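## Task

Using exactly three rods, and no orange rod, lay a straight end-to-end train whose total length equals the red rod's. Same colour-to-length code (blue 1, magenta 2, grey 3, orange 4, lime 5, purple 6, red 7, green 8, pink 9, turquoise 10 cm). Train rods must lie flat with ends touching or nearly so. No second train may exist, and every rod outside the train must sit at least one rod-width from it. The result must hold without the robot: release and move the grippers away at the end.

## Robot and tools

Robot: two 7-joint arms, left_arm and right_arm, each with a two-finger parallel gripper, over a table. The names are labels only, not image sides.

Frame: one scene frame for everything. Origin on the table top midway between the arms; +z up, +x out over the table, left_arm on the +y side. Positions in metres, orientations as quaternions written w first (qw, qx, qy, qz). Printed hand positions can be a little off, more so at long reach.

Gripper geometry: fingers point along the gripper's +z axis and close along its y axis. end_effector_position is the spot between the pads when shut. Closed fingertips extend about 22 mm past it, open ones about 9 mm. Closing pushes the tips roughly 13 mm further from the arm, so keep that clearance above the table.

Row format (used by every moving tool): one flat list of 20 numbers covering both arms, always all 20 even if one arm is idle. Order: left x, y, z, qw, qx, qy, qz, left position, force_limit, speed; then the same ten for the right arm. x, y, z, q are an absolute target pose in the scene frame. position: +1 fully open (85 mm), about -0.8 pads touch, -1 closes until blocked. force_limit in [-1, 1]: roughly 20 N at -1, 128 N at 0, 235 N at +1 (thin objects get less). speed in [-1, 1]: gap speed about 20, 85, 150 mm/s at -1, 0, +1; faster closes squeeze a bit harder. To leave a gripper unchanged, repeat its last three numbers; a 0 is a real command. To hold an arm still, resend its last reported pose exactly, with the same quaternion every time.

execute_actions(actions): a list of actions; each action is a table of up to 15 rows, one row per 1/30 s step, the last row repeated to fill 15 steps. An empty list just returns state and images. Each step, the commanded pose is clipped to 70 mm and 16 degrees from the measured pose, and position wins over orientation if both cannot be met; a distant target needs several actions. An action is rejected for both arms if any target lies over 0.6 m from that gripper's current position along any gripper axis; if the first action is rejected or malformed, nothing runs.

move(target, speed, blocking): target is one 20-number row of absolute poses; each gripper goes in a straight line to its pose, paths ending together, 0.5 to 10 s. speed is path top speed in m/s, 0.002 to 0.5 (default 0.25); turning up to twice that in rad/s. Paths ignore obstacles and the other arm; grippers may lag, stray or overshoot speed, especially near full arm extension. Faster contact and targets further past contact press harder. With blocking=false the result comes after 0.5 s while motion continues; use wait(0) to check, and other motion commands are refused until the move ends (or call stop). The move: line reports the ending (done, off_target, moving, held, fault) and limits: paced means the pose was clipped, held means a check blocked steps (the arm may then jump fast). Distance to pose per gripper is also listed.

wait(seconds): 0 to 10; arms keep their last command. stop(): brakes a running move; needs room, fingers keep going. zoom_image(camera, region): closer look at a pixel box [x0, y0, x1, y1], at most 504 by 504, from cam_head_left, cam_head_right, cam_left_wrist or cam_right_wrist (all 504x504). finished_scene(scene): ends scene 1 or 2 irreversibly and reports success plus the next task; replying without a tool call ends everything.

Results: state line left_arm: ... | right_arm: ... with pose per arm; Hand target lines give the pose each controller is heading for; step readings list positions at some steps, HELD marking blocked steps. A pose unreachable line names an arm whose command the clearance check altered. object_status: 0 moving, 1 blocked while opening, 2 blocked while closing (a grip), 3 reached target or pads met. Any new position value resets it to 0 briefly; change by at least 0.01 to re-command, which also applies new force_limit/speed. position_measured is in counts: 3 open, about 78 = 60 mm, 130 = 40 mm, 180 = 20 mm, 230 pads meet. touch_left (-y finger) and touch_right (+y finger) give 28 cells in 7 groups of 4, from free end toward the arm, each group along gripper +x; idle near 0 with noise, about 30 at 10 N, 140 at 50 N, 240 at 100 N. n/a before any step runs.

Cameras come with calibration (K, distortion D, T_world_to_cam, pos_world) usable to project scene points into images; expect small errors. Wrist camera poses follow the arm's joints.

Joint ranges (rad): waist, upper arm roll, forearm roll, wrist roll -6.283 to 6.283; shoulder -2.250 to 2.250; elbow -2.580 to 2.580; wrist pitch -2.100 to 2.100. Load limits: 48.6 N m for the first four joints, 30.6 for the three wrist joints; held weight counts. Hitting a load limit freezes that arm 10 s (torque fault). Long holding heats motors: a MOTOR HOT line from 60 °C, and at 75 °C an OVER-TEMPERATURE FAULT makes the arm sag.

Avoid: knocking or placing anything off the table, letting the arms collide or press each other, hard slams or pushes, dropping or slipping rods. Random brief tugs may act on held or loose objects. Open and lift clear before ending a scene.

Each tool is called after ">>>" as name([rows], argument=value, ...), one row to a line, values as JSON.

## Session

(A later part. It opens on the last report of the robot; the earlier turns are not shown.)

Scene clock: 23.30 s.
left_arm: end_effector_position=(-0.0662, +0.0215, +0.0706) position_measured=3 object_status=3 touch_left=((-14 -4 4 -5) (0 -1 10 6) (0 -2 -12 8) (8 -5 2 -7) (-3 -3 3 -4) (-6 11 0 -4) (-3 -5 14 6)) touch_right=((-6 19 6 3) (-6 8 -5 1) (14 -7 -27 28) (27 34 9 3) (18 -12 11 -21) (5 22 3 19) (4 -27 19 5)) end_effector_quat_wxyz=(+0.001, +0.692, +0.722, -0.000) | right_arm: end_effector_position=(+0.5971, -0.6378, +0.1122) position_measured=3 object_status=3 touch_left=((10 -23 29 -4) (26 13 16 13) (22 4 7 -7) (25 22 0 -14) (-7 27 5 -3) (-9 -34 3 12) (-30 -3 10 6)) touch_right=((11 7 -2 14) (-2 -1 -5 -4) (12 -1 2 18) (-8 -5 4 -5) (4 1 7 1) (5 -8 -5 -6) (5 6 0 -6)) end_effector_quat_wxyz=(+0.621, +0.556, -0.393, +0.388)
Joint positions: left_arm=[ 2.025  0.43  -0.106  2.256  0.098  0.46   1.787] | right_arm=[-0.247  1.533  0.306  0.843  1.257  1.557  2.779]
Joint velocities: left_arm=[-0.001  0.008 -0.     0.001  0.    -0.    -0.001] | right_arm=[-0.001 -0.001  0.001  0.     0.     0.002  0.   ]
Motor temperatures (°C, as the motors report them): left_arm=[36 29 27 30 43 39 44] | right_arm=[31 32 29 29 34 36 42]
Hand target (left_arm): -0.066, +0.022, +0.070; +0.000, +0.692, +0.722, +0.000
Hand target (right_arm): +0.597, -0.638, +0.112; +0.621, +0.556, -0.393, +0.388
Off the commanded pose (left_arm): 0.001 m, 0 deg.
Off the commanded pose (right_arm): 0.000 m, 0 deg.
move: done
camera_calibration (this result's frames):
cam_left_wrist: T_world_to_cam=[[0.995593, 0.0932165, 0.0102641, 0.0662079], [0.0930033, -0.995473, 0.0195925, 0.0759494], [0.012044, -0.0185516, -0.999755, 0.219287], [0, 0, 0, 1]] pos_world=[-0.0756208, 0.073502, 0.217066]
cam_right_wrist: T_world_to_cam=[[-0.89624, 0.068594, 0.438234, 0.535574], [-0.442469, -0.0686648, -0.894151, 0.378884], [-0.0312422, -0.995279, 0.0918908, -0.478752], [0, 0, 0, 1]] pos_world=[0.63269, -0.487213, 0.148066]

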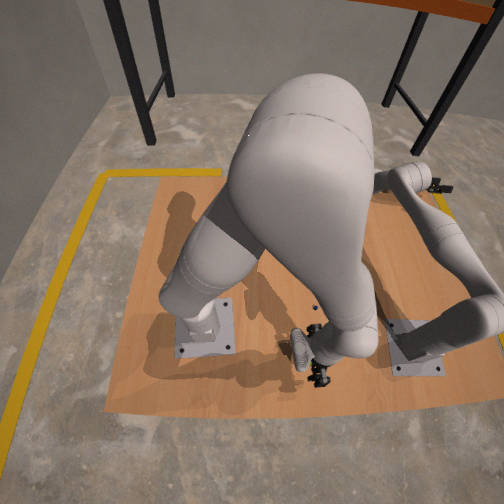

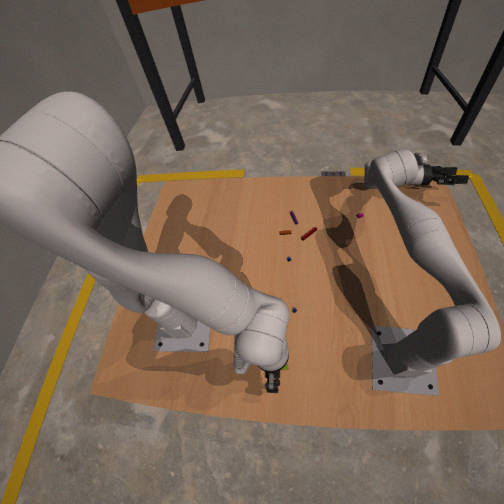

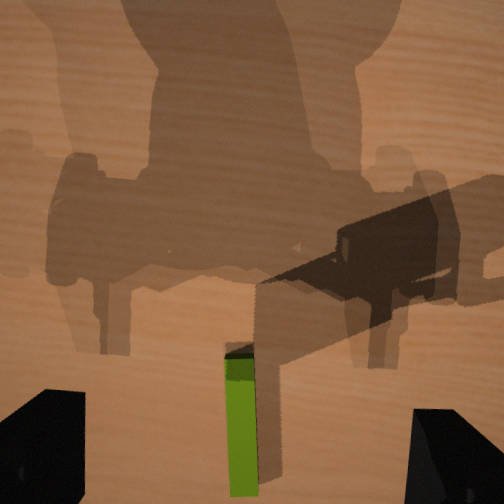

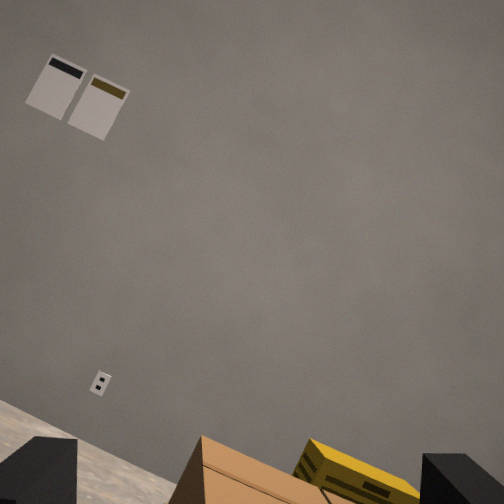

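>>> move(target=[-0.0686,0.0141,0.026,0,0.692,0.7218,0,1,-0.6,0, 0.5971,-0.6378,0.1122,0.621,0.556,-0.393,0.388,1,0,0], speed=0.1)

>>> execute_actions([
  [[-0.0686,0.0141,0.026,0,0.692,0.7218,0,-1,-0.6,0, 0.5971,-0.6378,0.1122,0.621,0.556,-0.393,0.388,1,0,0]],
  [[-0.0686,0.0141,0.026,0,0.692,0.7218,0,-1,-0.6,0, 0.5971,-0.6378,0.1122,0.621,0.556,-0.393,0.388,1,0,0]],
  [[-0.0686,0.0141,0.026,0,0.692,0.7218,0,-1,-0.6,0, 0.5971,-0.6378,0.1122,0.621,0.556,-0.393,0.388,1,0,0]],
])

Scene clock: 24.27 s.
left_arm: end_effector_position=(-0.0689, +0.0140, +0.0264) position_measured=3 object_status=3 touch_left=((-2 9 6 3) (12 5 16 3) (-7 -7 -10 11) (2 -4 -9 -5) (7 -1 4 -10) (-9 5 5 -6) (-4 4 9 9)) touch_right=((-27 -17 5 16) (1 -10 -6 30) (-42 -7 -10 3) (13 -18 -11 12) (-11 -12 5 -19) (-18 5 20 -16) (-14 -14 -19 1)) end_effector_quat_wxyz=(+0.000, +0.692, +0.722, -0.001) | right_arm: end_effector_position=(+0.5971, -0.6378, +0.1122) position_measured=3 object_status=3 touch_left=((-4 -18 -1 -16) (18 4 22 9) (17 -28 -12 5) (14 23 3 -29) (-2 1 -9 0) (23 -16 -18 5) (0 -16 -22 -17)) touch_right=((15 -3 -2 6) (-9 -4 1 -5) (7 -1 -5 3) (1 -3 5 -1) (3 -13 2 7) (11 0 -10 3) (4 2 -10 5)) end_effector_quat_wxyz=(+0.621, +0.556, -0.393, +0.388)
Joint positions: left_arm=[ 1.998  0.564 -0.073  2.266  0.128  0.314  1.761] | right_arm=[-0.247  1.533  0.306  0.843  1.257  1.557  2.779]
Joint velocities: left_arm=[-0.003  0.009 -0.001  0.001  0.001  0.    -0.001] | right_arm=[ 0.    -0.     0.    -0.001 -0.001  0.     0.   ]
Motor temperatures (°C, as the motors report them): left_arm=[36 29 27 30 43 39 44] | right_arm=[31 32 29 29 34 36 42]
Hand target (left_arm): -0.069, +0.014, +0.026; -0.000, +0.692, +0.722, -0.000
Hand target (right_arm): +0.597, -0.638, +0.112; +0.621, +0.556, -0.393, +0.388
Off the commanded pose (left_arm): 0.001 m, 0 deg.
Off the commanded pose (right_arm): 0.000 m, 0 deg.
move: done
camera_calibration (this result's frames):
cam_left_wrist: T_world_to_cam=[[0.995598, 0.0933042, 0.00892812, 0.0700877], [0.093118, -0.995466, 0.0193862, 0.069699], [0.0106965, -0.0184695, -0.999772, 0.174905], [0, 0, 0, 1]] pos_world=[-0.0781402, 0.0660739, 0.172888]
cam_right_wrist: T_world_to_cam=[[-0.89624, 0.0685941, 0.438234, 0.535574], [-0.442468, -0.0686648, -0.894151, 0.378884], [-0.0312422, -0.995279, 0.0918909, -0.478752], [0, 0, 0, 1]] pos_world=[0.63269, -0.487213, 0.148066]

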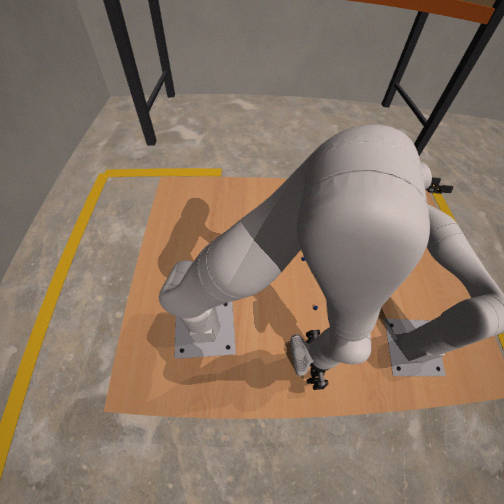

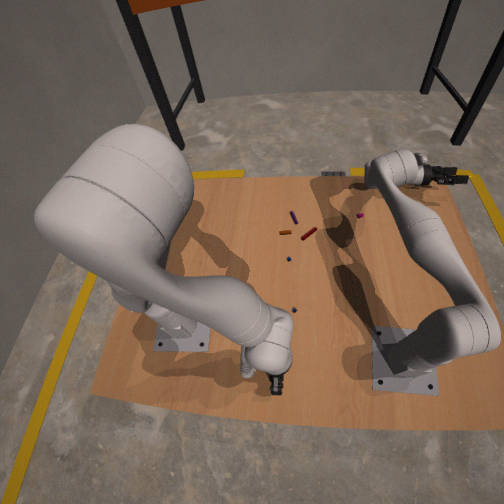

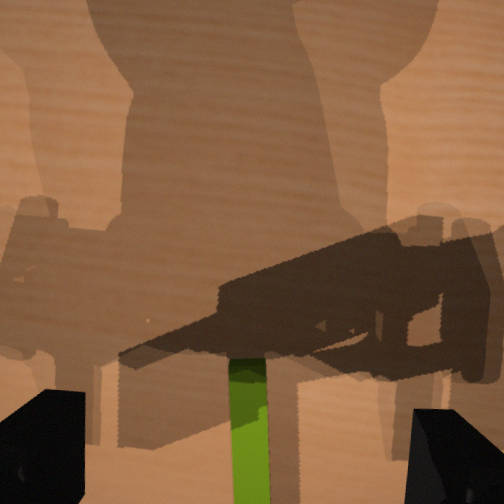

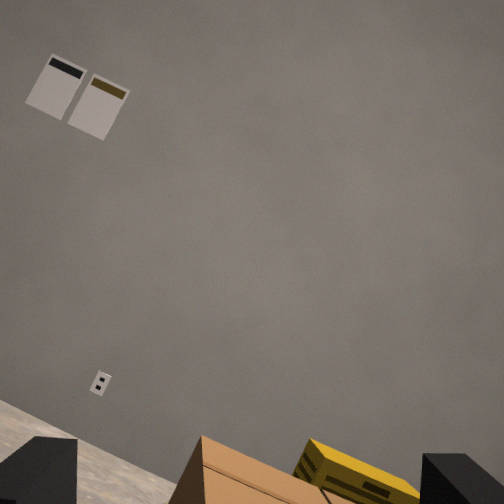

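Scene clock: 25.77 s.
left_arm: end_effector_position=(-0.0686, +0.0141, +0.0261) position_measured=208 object_status=2 touch_left=((482 534 487 390) (90 119 117 90) (5 -13 -6 13) (0 -3 2 4) (6 -7 5 -3) (-6 7 -12 -2) (11 10 6 6)) touch_right=((496 519 600 457) (79 101 112 107) (36 -21 26 -3) (1 10 -6 11) (-2 -4 -9 -37) (-7 2 22 9) (41 8 25 -15)) end_effector_quat_wxyz=(+0.000, +0.692, +0.722, -0.000) | right_arm: end_effector_position=(+0.5971, -0.6378, +0.1122) position_measured=3 object_status=3 touch_left=((13 -2 9 33) (-18 21 15 18) (10 14 -5 -15) (-5 -2 19 4) (15 -14 -19 -13) (13 3 -6 22) (-14 -27 12 -10)) touch_right=((-4 4 7 1) (-15 3 -2 11) (-1 -3 1 4) (4 -6 8 1) (-3 -4 -6 3) (7 -2 -2 -3) (2 9 -6 9)) end_effector_quat_wxyz=(+0.621, +0.556, -0.393, +0.388)
Joint positions: left_arm=[ 1.998  0.565 -0.073  2.266  0.128  0.314  1.761] | right_arm=[-0.247  1.533  0.306  0.843  1.257  1.557  2.779]
Joint velocities: left_arm=[-0.    -0.    -0.    -0.001  0.    -0.    -0.   ] | right_arm=[-0.001  0.     0.001  0.    -0.001  0.    -0.   ]
Motor temperatures (°C, as the motors report them): left_arm=[36 29 27 30 43 39 44] | right_arm=[31 33 29 29 34 36 42]
Hand target (left_arm): -0.069, +0.014, +0.026; -0.000, +0.692, +0.722, +0.000
Hand target (right_arm): +0.597, -0.638, +0.112; +0.621, +0.556, -0.393, +0.388
Off the commanded pose (left_arm): 0.000 m, 0 deg.
Off the commanded pose (right_arm): 0.000 m, 0 deg.
Step readings (end_effector_position; steps 1 to 15: 1st action; 16 to 30: 2nd action; 31 to 45: 3rd action):
0: left_arm (-0.0689, +0.0140, +0.0264) | right_arm (+0.5971, -0.6378, +0.1122)
1: left_arm (-0.0688, +0.0141, +0.0263) | right_arm (+0.5971, -0.6378, +0.1122)
2: left_arm (-0.0688, +0.0141, +0.0262) | right_arm (+0.5971, -0.6378, +0.1122)
4: left_arm (-0.0686, +0.0140, +0.0261) | right_arm (+0.5971, -0.6378, +0.1122)
8: left_arm (-0.0686, +0.0141, +0.0260) | right_arm (+0.5971, -0.6378, +0.1122)
15: left_arm (-0.0686, +0.0141, +0.0260) | right_arm (+0.5971, -0.6378, +0.1122)
16: left_arm (-0.0686, +0.0141, +0.0260) | right_arm (+0.5971, -0.6378, +0.1122)
17: left_arm (-0.0686, +0.0141, +0.0260) | right_arm (+0.5971, -0.6378, +0.1122)
19: left_arm (-0.0686, +0.0141, +0.0260) | right_arm (+0.5971, -0.6378, +0.1122)
23: left_arm (-0.0686, +0.0141, +0.0260) | right_arm (+0.5971, -0.6378, +0.1122)
30: left_arm (-0.0686, +0.0141, +0.0261) | right_arm (+0.5971, -0.6378, +0.1122)
31: left_arm (-0.0686, +0.0141, +0.0261) | right_arm (+0.5971, -0.6378, +0.1122)
32: left_arm (-0.0686, +0.0141, +0.0261) | right_arm (+0.5971, -0.6378, +0.1122)
34: left_arm (-0.0686, +0.0141, +0.0261) | right_arm (+0.5971, -0.6378, +0.1122)
38: left_arm (-0.0686, +0.0141, +0.0261) | right_arm (+0.5971, -0.6378, +0.1122)
45: end_effector_position above
camera_calibration (this result's frames):
cam_left_wrist: T_world_to_cam=[[0.995568, 0.0935498, 0.00964312, 0.069803], [0.0933573, -0.995456, 0.0187796, 0.0697414], [0.0113561, -0.0177961, -0.999777, 0.17463], [0, 0, 0, 1]] pos_world=[-0.0779876, 0.0660021, 0.172608]
cam_right_wrist: T_world_to_cam=[[-0.89624, 0.0685942, 0.438234, 0.535575], [-0.442468, -0.0686652, -0.894151, 0.378884], [-0.0312422, -0.995279, 0.0918912, -0.478753], [0, 0, 0, 1]] pos_world=[0.63269, -0.487213, 0.148066]

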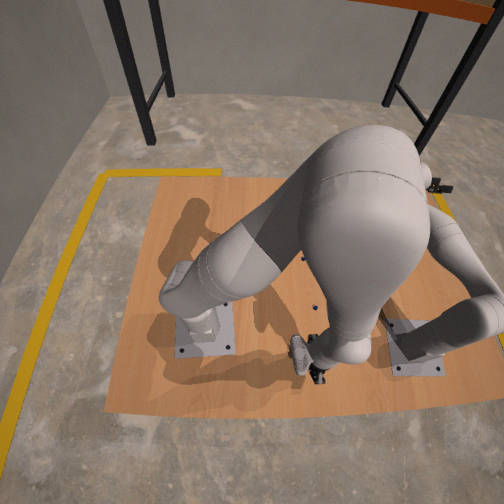

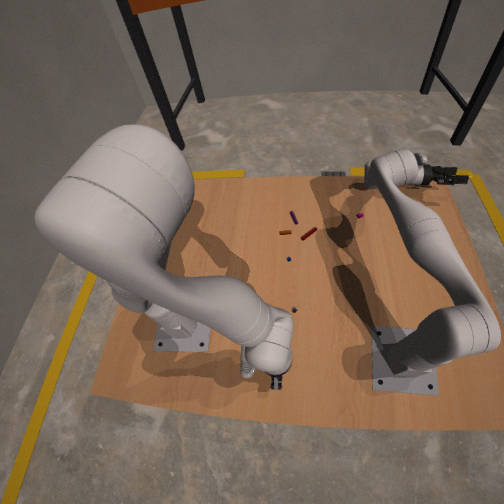

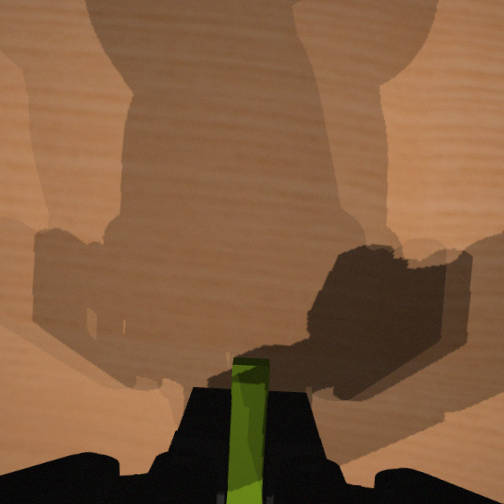

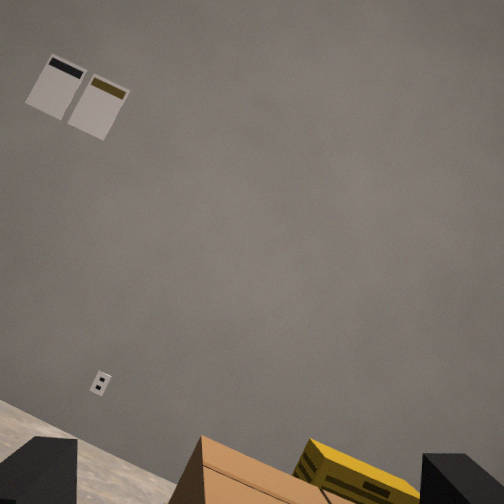

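>>> move(target=[0.1239,-0.0499,0.06,0,0.3746,0.9272,0,-1,-0.6,0, 0.5971,-0.6378,0.1122,0.621,0.556,-0.393,0.388,1,0,0], speed=0.2)

>>> move(target=[0.1239,-0.0499,0.029,0,0.3746,0.9272,0,-1,-0.6,0, 0.5971,-0.6378,0.1122,0.621,0.556,-0.393,0.388,1,0,0], speed=0.08)

Scene clock: 28.17 s.
left_arm: end_effector_position=(+0.1218, -0.0510, +0.0598) position_measured=208 object_status=2 touch_left=((478 537 481 387) (94 121 98 93) (-7 -3 -4 3) (6 -7 -2 1) (7 -1 -2 -12) (0 16 3 -9) (4 1 1 2)) touch_right=((488 474 615 482) (68 82 125 102) (-2 -10 -8 1) (12 5 -19 1) (27 -3 -26 -9) (-10 -15 -26 25) (5 20 -8 10)) end_effector_quat_wxyz=(-0.002, +0.375, +0.927, -0.001) | right_arm: end_effector_position=(+0.5971, -0.6378, +0.1122) position_measured=3 object_status=3 touch_left=((-16 -7 7 9) (-2 -12 6 26) (23 -5 2 -12) (-32 -27 10 -5) (4 -13 -7 -22) (10 -1 23 -18) (-27 -13 -18 -1)) touch_right=((1 9 5 2) (-2 1 -1 -16) (-8 -4 -2 4) (11 3 19 1) (7 -3 -2 6) (-3 -13 -9 -6) (5 6 -6 2)) end_effector_quat_wxyz=(+0.621, +0.556, -0.393, +0.388)
Joint positions: left_arm=[ 1.574  0.551 -0.258  2.067  0.264  0.556  1.834] | right_arm=[-0.247  1.533  0.306  0.843  1.257  1.557  2.779]
Joint velocities: left_arm=[-0.003  0.002 -0.002 -0.001  0.002  0.001 -0.002] | right_arm=[-0.     0.    -0.001 -0.001 -0.001 -0.     0.   ]
Motor temperatures (°C, as the motors report them): left_arm=[36 29 27 30 43 39 44] | right_arm=[31 33 29 29 34 36 42]
Hand target (left_arm): +0.122, -0.051, +0.060; -0.002, +0.374, +0.927, -0.001
Hand target (right_arm): +0.597, -0.638, +0.112; +0.621, +0.556, -0.393, +0.388
Off the commanded pose (left_arm): 0.002 m, 0 deg.
Off the commanded pose (right_arm): 0.000 m, 0 deg.
move: done
camera_calibration (this result's frames):
cam_left_wrist: T_world_to_cam=[[0.656765, 0.754068, 0.0064598, -0.0388419], [0.753923, -0.656773, 0.0157837, -0.0764745], [0.0161446, -0.00549597, -0.999855, 0.205021], [0, 0, 0, 1]] pos_world=[0.0798559, -0.0198102, 0.206449]
cam_right_wrist: T_world_to_cam=[[-0.89624, 0.0685942, 0.438234, 0.535574], [-0.442468, -0.0686647, -0.894151, 0.378884], [-0.0312424, -0.995279, 0.0918908, -0.478752], [0, 0, 0, 1]] pos_world=[0.63269, -0.487213, 0.148066]

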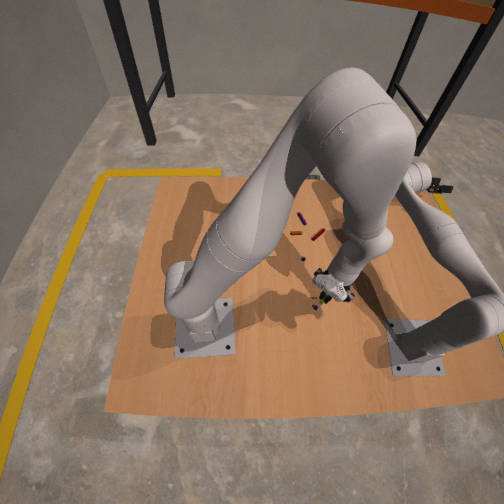

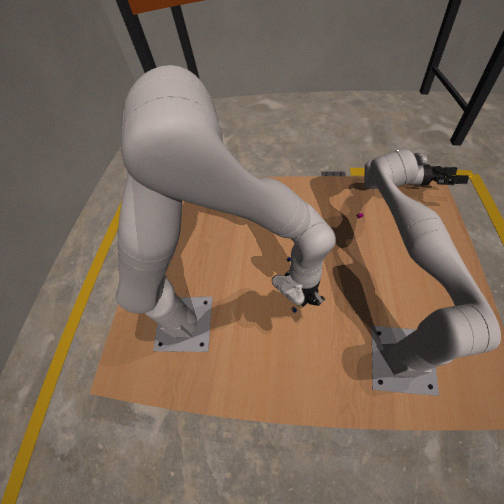

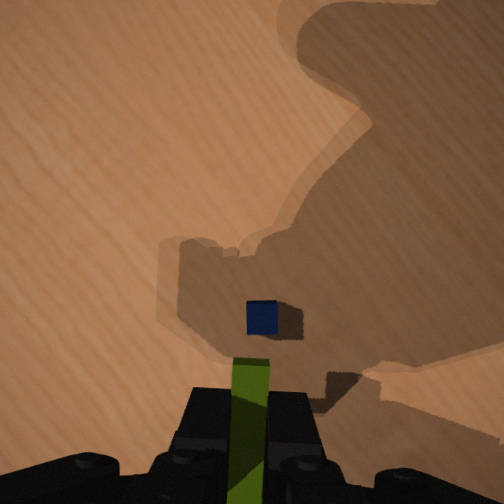

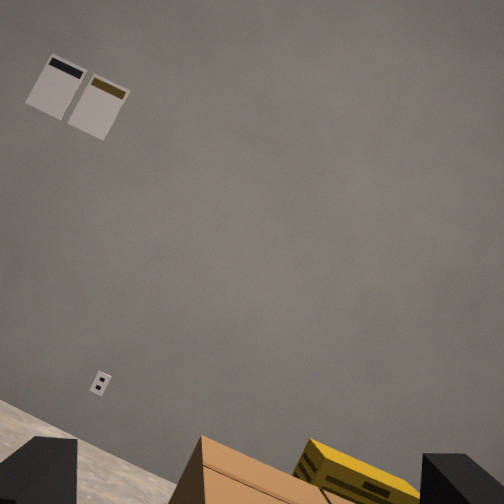

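Scene clock: 28.90 s.
left_arm: end_effector_position=(+0.1237, -0.0500, +0.0293) position_measured=208 object_status=2 touch_left=((482 537 489 387) (102 121 115 79) (2 -3 -9 1) (10 -2 2 -6) (13 -12 1 -12) (0 -1 4 -4) (-5 1 9 1)) touch_right=((489 513 592 456) (96 91 95 116) (-14 0 -3 30) (6 -24 0 -31) (14 4 -45 -13) (-15 3 -6 18) (-2 -14 17 -6)) end_effector_quat_wxyz=(+0.000, +0.375, +0.927, -0.000) | right_arm: end_effector_position=(+0.5971, -0.6378, +0.1122) position_measured=3 object_status=3 touch_left=((12 4 14 6) (-18 7 10 13) (27 14 5 -26) (-6 19 -10 9) (-12 -5 -19 -22) (-8 -1 3 -1) (-2 3 -22 -16)) touch_right=((11 -2 3 2) (-1 2 6 -4) (-6 -8 2 3) (8 -12 10 -4) (10 -12 4 2) (-8 -10 -5 7) (5 2 -5 12)) end_effector_quat_wxyz=(+0.621, +0.556, -0.393, +0.388)
Joint positions: left_arm=[ 1.546  0.621 -0.224  2.09   0.297  0.46   1.801] | right_arm=[-0.247  1.533  0.306  0.843  1.257  1.557  2.779]
Joint velocities: left_arm=[-0.002  0.005 -0.001  0.     0.001  0.    -0.002] | right_arm=[-0.001  0.    -0.    -0.     0.     0.     0.   ]
Motor temperatures (°C, as the motors report them): left_arm=[36 29 27 30 43 39 44] | right_arm=[31 33 29 29 34 36 42]
Hand target (left_arm): +0.124, -0.050, +0.029; -0.000, +0.375, +0.927, -0.000
Hand target (right_arm): +0.597, -0.638, +0.112; +0.621, +0.556, -0.393, +0.388
Off the commanded pose (left_arm): 0.000 m, 0 deg.
Off the commanded pose (right_arm): 0.000 m, 0 deg.
move: done
camera_calibration (this result's frames):
cam_left_wrist: T_world_to_cam=[[0.65688, 0.753941, 0.00908438, -0.0407384], [0.753724, -0.656919, 0.0189082, -0.0768326], [0.0202233, -0.00557328, -0.99978, 0.173983], [0, 0, 0, 1]] pos_world=[0.0811523, -0.0187888, 0.175767]
cam_right_wrist: T_world_to_cam=[[-0.89624, 0.0685942, 0.438234, 0.535574], [-0.442468, -0.0686647, -0.894151, 0.378884], [-0.0312424, -0.995279, 0.0918908, -0.478752], [0, 0, 0, 1]] pos_world=[0.63269, -0.487213, 0.148066]

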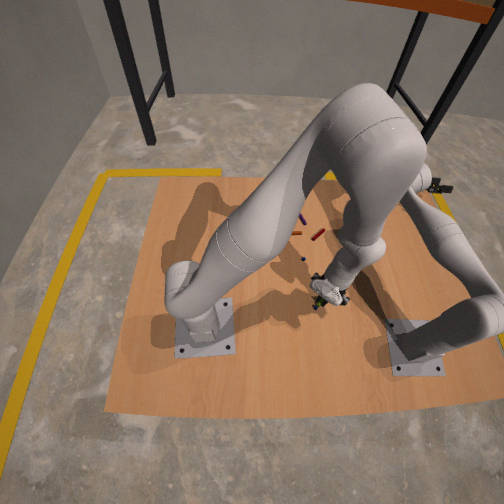

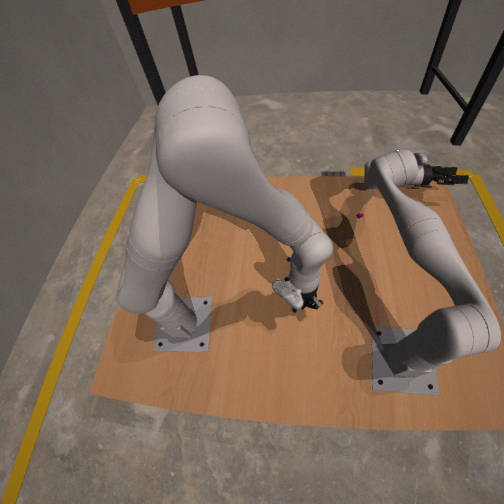

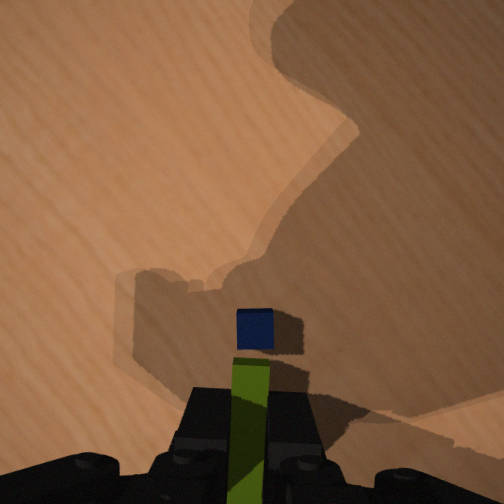

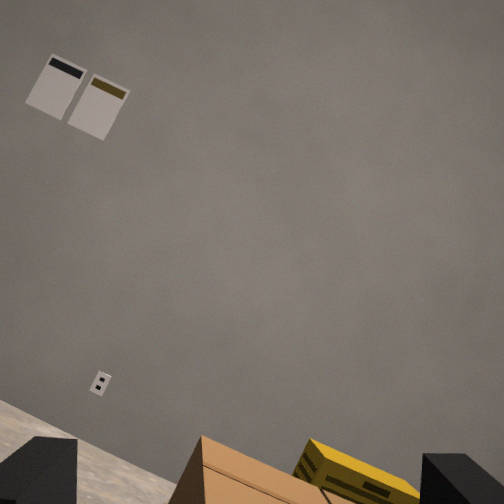

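>>> move(target=[0.1230,-0.0471,0.027,0,0.3746,0.9272,0,-1,-0.6,0, 0.5971,-0.6378,0.1122,0.621,0.556,-0.393,0.388,1,0,0], speed=0.05)

>>> execute_actions([
  [[0.1230,-0.0471,0.027,0,0.3746,0.9272,0,-0.3,-0.6,0, 0.5971,-0.6378,0.1122,0.621,0.556,-0.393,0.388,1,0,0]],
  [[0.1230,-0.0471,0.027,0,0.3746,0.9272,0,-0.3,-0.6,0, 0.5971,-0.6378,0.1122,0.621,0.556,-0.393,0.388,1,0,0]],
])

Scene clock: 29.80 s.
left_arm: end_effector_position=(+0.1230, -0.0471, +0.0270) position_measured=208 object_status=2 touch_left=((476 527 490 385) (100 123 104 95) (2 -6 7 8) (10 -1 4 4) (11 4 -4 -9) (-3 0 7 2) (1 1 11 -2)) touch_right=((490 514 591 475) (85 107 120 117) (-12 -12 -12 12) (12 -9 23 -10) (-3 23 -5 -22) (12 -3 20 18) (7 -4 -6 15)) end_effector_quat_wxyz=(-0.000, +0.375, +0.927, -0.000) | right_arm: end_effector_position=(+0.5971, -0.6378, +0.1122) position_measured=3 object_status=3 touch_left=((-9 2 18 15) (3 0 2 -2) (32 12 -11 12) (-10 4 6 9) (-19 7 -3 -15) (-5 -2 -2 26) (6 -40 -5 -15)) touch_right=((5 -3 -2 1) (6 -4 8 0) (-6 -3 -4 0) (4 -1 0 -4) (11 -2 0 9) (12 -8 -6 -8) (13 4 -10 4)) end_effector_quat_wxyz=(+0.621, +0.556, -0.393, +0.388)
Joint positions: left_arm=[ 1.543  0.623 -0.221  2.1    0.3    0.448  1.798] | right_arm=[-0.247  1.533  0.306  0.843  1.257  1.557  2.779]
Joint velocities: left_arm=[-0.002 -0.     0.     0.    -0.    -0.    -0.   ] | right_arm=[-0.001 -0.     0.    -0.     0.    -0.001 -0.   ]
Motor temperatures (°C, as the motors report them): left_arm=[36 29 27 30 43 39 44] | right_arm=[31 33 29 29 34 36 42]
Hand target (left_arm): +0.123, -0.047, +0.027; -0.000, +0.375, +0.927, -0.000
Hand target (right_arm): +0.597, -0.638, +0.112; +0.621, +0.556, -0.393, +0.388
Off the commanded pose (left_arm): 0.000 m, 0 deg.
Off the commanded pose (right_arm): 0.000 m, 0 deg.
move: done
camera_calibration (this result's frames):
cam_left_wrist: T_world_to_cam=[[0.656658, 0.754126, 0.00970117, -0.0424403], [0.753912, -0.656711, 0.0186251, -0.0743467], [0.0204166, -0.00491649, -0.999779, 0.171765], [0, 0, 0, 1]] pos_world=[0.0804128, -0.0159745, 0.173524]
cam_right_wrist: T_world_to_cam=[[-0.89624, 0.0685943, 0.438234, 0.535574], [-0.442469, -0.0686649, -0.894151, 0.378884], [-0.0312423, -0.995279, 0.091891, -0.478752], [0, 0, 0, 1]] pos_world=[0.63269, -0.487213, 0.148066]

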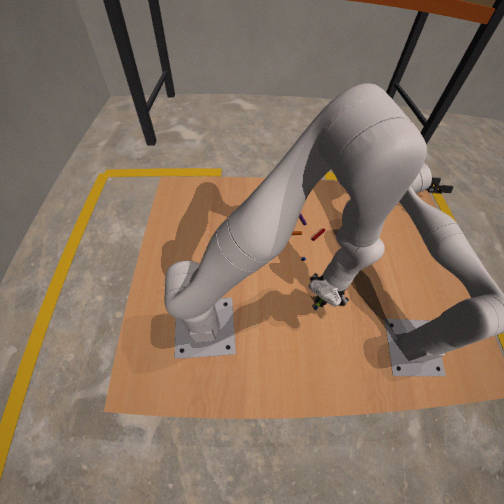

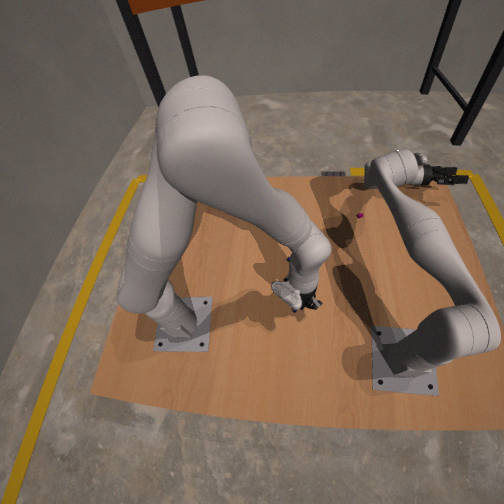

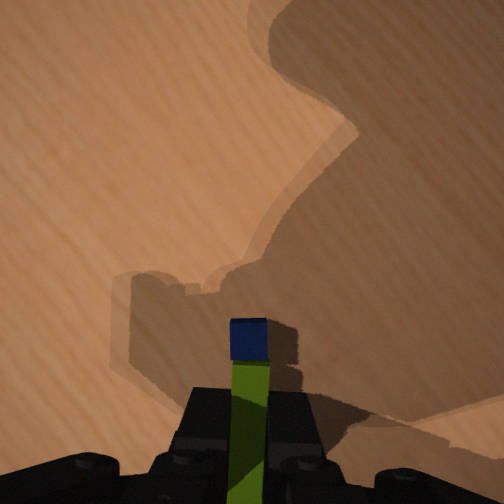

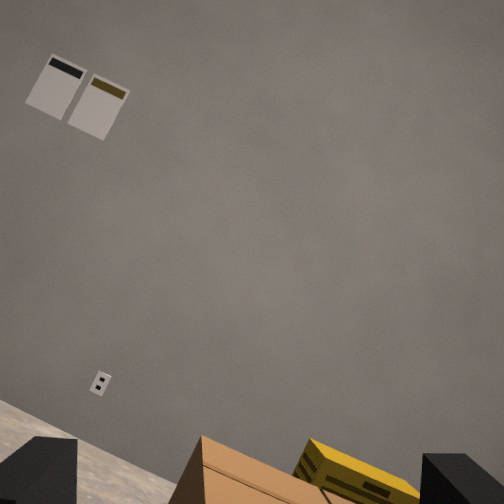

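Scene clock: 30.80 s.
left_arm: end_effector_position=(+0.1230, -0.0471, +0.0270) position_measured=167 object_status=3 touch_left=((13 -5 -1 -10) (13 -14 5 13) (-3 -6 -7 3) (7 -2 -6 -1) (-3 -5 1 -9) (-3 9 8 -14) (-6 7 6 4)) touch_right=((3 -3 13 -7) (16 -11 -26 13) (-14 17 -16 18) (-32 18 -7 -17) (-7 14 -15 -14) (6 4 -24 1) (-6 -9 4 13)) end_effector_quat_wxyz=(+0.000, +0.375, +0.927, -0.000) | right_arm: end_effector_position=(+0.5971, -0.6378, +0.1122) position_measured=3 object_status=3 touch_left=((4 -5 7 14) (-7 -13 10 -16) (-5 -4 -16 -13) (15 0 2 -24) (13 -25 4 -13) (-1 -22 -5 2) (-29 -22 -6 4)) touch_right=((7 -2 -1 -7) (4 6 0 -7) (8 -3 2 -5) (3 -1 -2 9) (9 -11 1 3) (-2 -7 3 0) (11 0 -5 -5)) end_effector_quat_wxyz=(+0.621, +0.556, -0.393, +0.388)
Joint positions: left_arm=[ 1.543  0.623 -0.221  2.1    0.3    0.448  1.798] | right_arm=[-0.247  1.533  0.306  0.843  1.257  1.557  2.779]
Joint velocities: left_arm=[-0.001  0.     0.    -0.     0.     0.    -0.001] | right_arm=[ 0.002 -0.    -0.    -0.001  0.001 -0.001 -0.   ]
Motor temperatures (°C, as the motors report them): left_arm=[36 29 27 30 43 39 44] | right_arm=[31 33 29 29 34 36 42]
Hand target (left_arm): +0.123, -0.047, +0.027; +0.000, +0.375, +0.927, +0.000
Hand target (right_arm): +0.597, -0.638, +0.112; +0.621, +0.556, -0.393, +0.388
Off the commanded pose (left_arm): 0.000 m, 0 deg.
Off the commanded pose (right_arm): 0.000 m, 0 deg.
Step readings (end_effector_position; steps 1 to 15: 1st action; 16 to 30: 2nd action):
0: left_arm (+0.1230, -0.0471, +0.0270) | right_arm (+0.5971, -0.6378, +0.1122)
1: left_arm (+0.1230, -0.0471, +0.0270) | right_arm (+0.5971, -0.6378, +0.1122)
2: left_arm (+0.1230, -0.0471, +0.0270) | right_arm (+0.5971, -0.6378, +0.1122)
4: left_arm (+0.1230, -0.0471, +0.0270) | right_arm (+0.5971, -0.6378, +0.1122)
8: left_arm (+0.1230, -0.0471, +0.0270) | right_arm (+0.5971, -0.6378, +0.1122)
15: left_arm (+0.1230, -0.0471, +0.0270) | right_arm (+0.5971, -0.6378, +0.1122)
16: left_arm (+0.1230, -0.0471, +0.0270) | right_arm (+0.5971, -0.6378, +0.1122)
17: left_arm (+0.1230, -0.0471, +0.0270) | right_arm (+0.5971, -0.6378, +0.1122)
19: left_arm (+0.1230, -0.0471, +0.0270) | right_arm (+0.5971, -0.6378, +0.1122)
23: left_arm (+0.1230, -0.0471, +0.0270) | right_arm (+0.5971, -0.6378, +0.1122)
30: end_effector_position above
camera_calibration (this result's frames):
cam_left_wrist: T_world_to_cam=[[0.656631, 0.754149, 0.00973185, -0.0424418], [0.753935, -0.656685, 0.0186275, -0.0743543], [0.0204387, -0.00489423, -0.999779, 0.171744], [0, 0, 0, 1]] pos_world=[0.0804166, -0.0159794, 0.173505]
cam_right_wrist: T_world_to_cam=[[-0.89624, 0.0685944, 0.438234, 0.535574], [-0.442469, -0.0686649, -0.894151, 0.378884], [-0.0312425, -0.995279, 0.091891, -0.478752], [0, 0, 0, 1]] pos_world=[0.63269, -0.487214, 0.148066]

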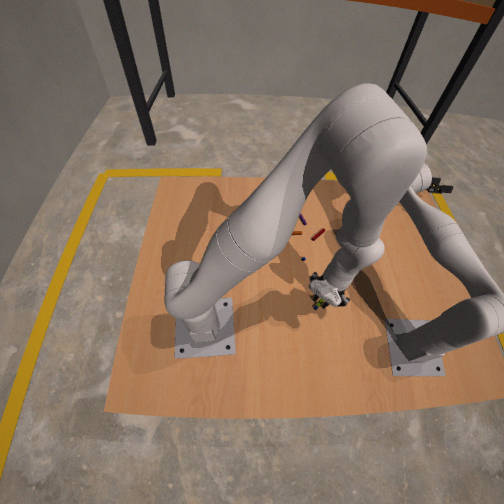

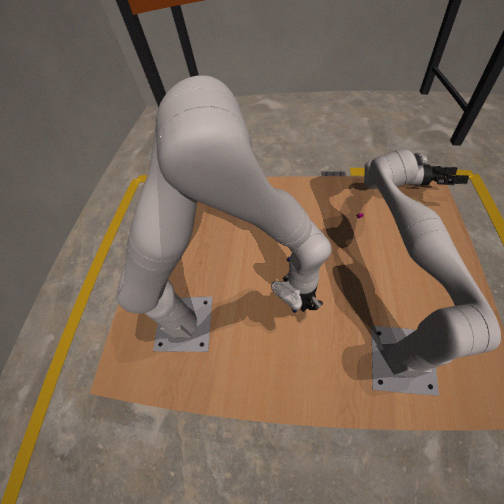

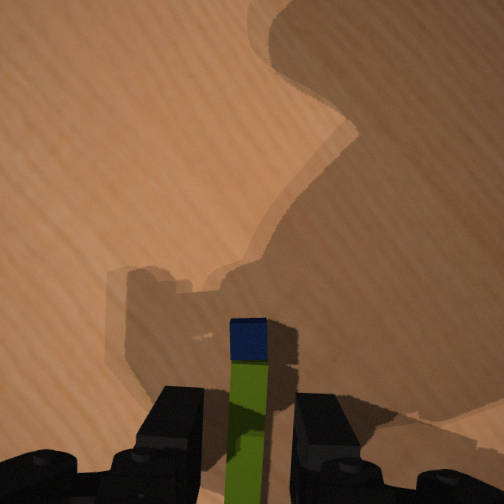

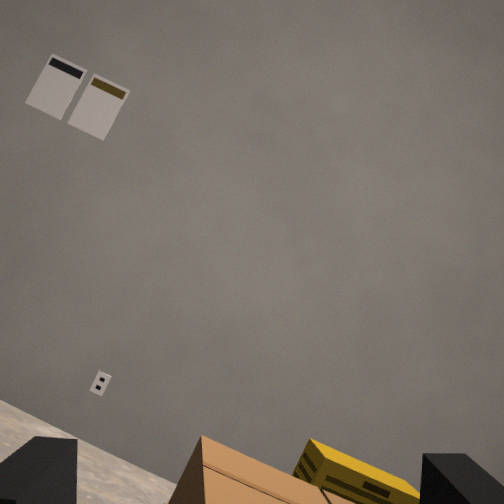

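>>> move(target=[0.282,-0.0054,0.07,0,0.5736,0.8192,0,1,-0.6,0, 0.5971,-0.6378,0.1122,0.621,0.556,-0.393,0.388,1,0,0])

Scene clock: 32.30 s.
left_arm: end_effector_position=(+0.2806, -0.0073, +0.0699) position_measured=3 object_status=3 touch_left=((-6 10 1 -2) (4 -10 21 6) (-8 -9 -9 6) (7 -3 -8 1) (-1 -13 -4 -10) (-7 -3 16 -9) (-4 4 12 5)) touch_right=((-7 -2 14 -13) (-11 26 -9 14) (28 5 18 4) (3 18 -2 -26) (8 7 33 -11) (18 9 -19 3) (-25 -3 13 -13)) end_effector_quat_wxyz=(-0.000, +0.575, +0.818, -0.001) | right_arm: end_effector_position=(+0.5971, -0.6378, +0.1122) position_measured=3 object_status=3 touch_left=((3 -2 -4 29) (1 -9 -5 -8) (17 12 7 -13) (-11 6 -15 -5) (-6 -14 1 -15) (2 0 6 -3) (-9 -17 -18 -6)) touch_right=((-7 2 1 3) (-5 5 -7 -6) (0 -14 6 5) (-1 -5 -1 -11) (13 -7 -6 9) (8 -4 1 -8) (-5 7 1 15)) end_effector_quat_wxyz=(+0.621, +0.556, -0.393, +0.388)
Joint positions: left_arm=[ 1.047  0.556 -0.108  1.978  0.104  0.613  1.12 ] | right_arm=[-0.247  1.533  0.306  0.843  1.257  1.557  2.779]
Joint velocities: left_arm=[-0.017  0.001 -0.013 -0.002  0.008  0.001 -0.009] | right_arm=[-0.001  0.    -0.     0.    -0.002  0.    -0.   ]
Motor temperatures (°C, as the motors report them): left_arm=[36 29 27 30 43 39 44] | right_arm=[31 33 29 29 34 36 42]
Hand target (left_arm): +0.281, -0.007, +0.070; -0.000, +0.574, +0.819, -0.001
Hand target (right_arm): +0.597, -0.638, +0.112; +0.621, +0.556, -0.393, +0.388
Off the commanded pose (left_arm): 0.002 m, 0 deg.
Off the commanded pose (right_arm): 0.000 m, 0 deg.
move: done
camera_calibration (this result's frames):
cam_left_wrist: T_world_to_cam=[[0.921773, 0.387662, 0.00725783, -0.253255], [0.387472, -0.921682, 0.0191839, -0.0669769], [0.0141263, -0.014871, -0.99979, 0.213267], [0, 0, 0, 1]] pos_world=[0.256383, 0.0396175, 0.216345]
cam_right_wrist: T_world_to_cam=[[-0.89624, 0.0685944, 0.438234, 0.535575], [-0.442468, -0.0686649, -0.894152, 0.378884], [-0.0312425, -0.995279, 0.0918911, -0.478752], [0, 0, 0, 1]] pos_world=[0.63269, -0.487214, 0.148066]

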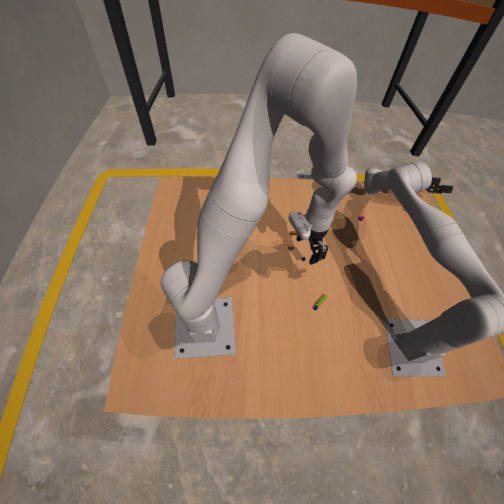

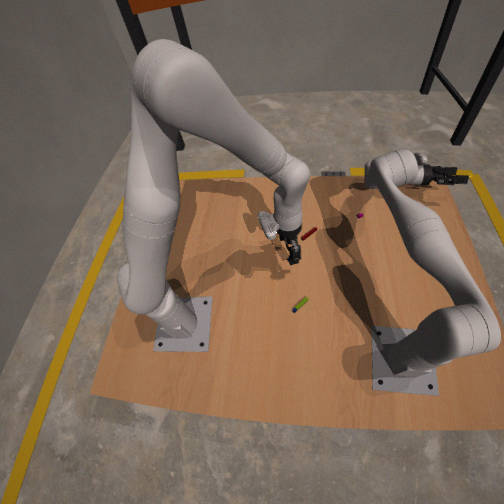

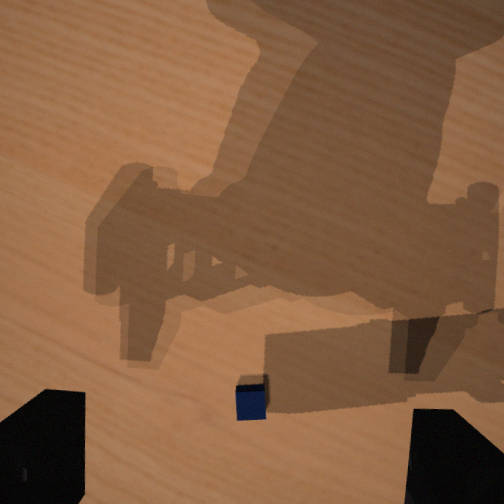

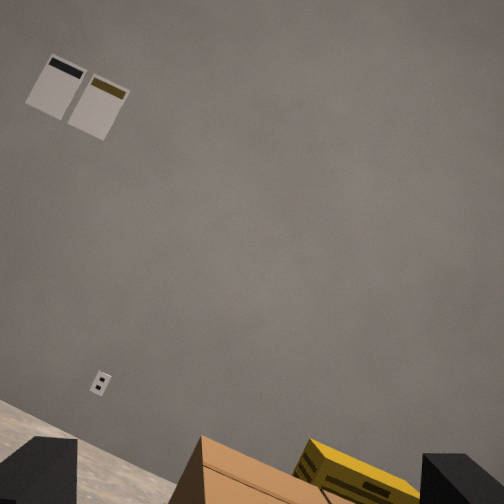

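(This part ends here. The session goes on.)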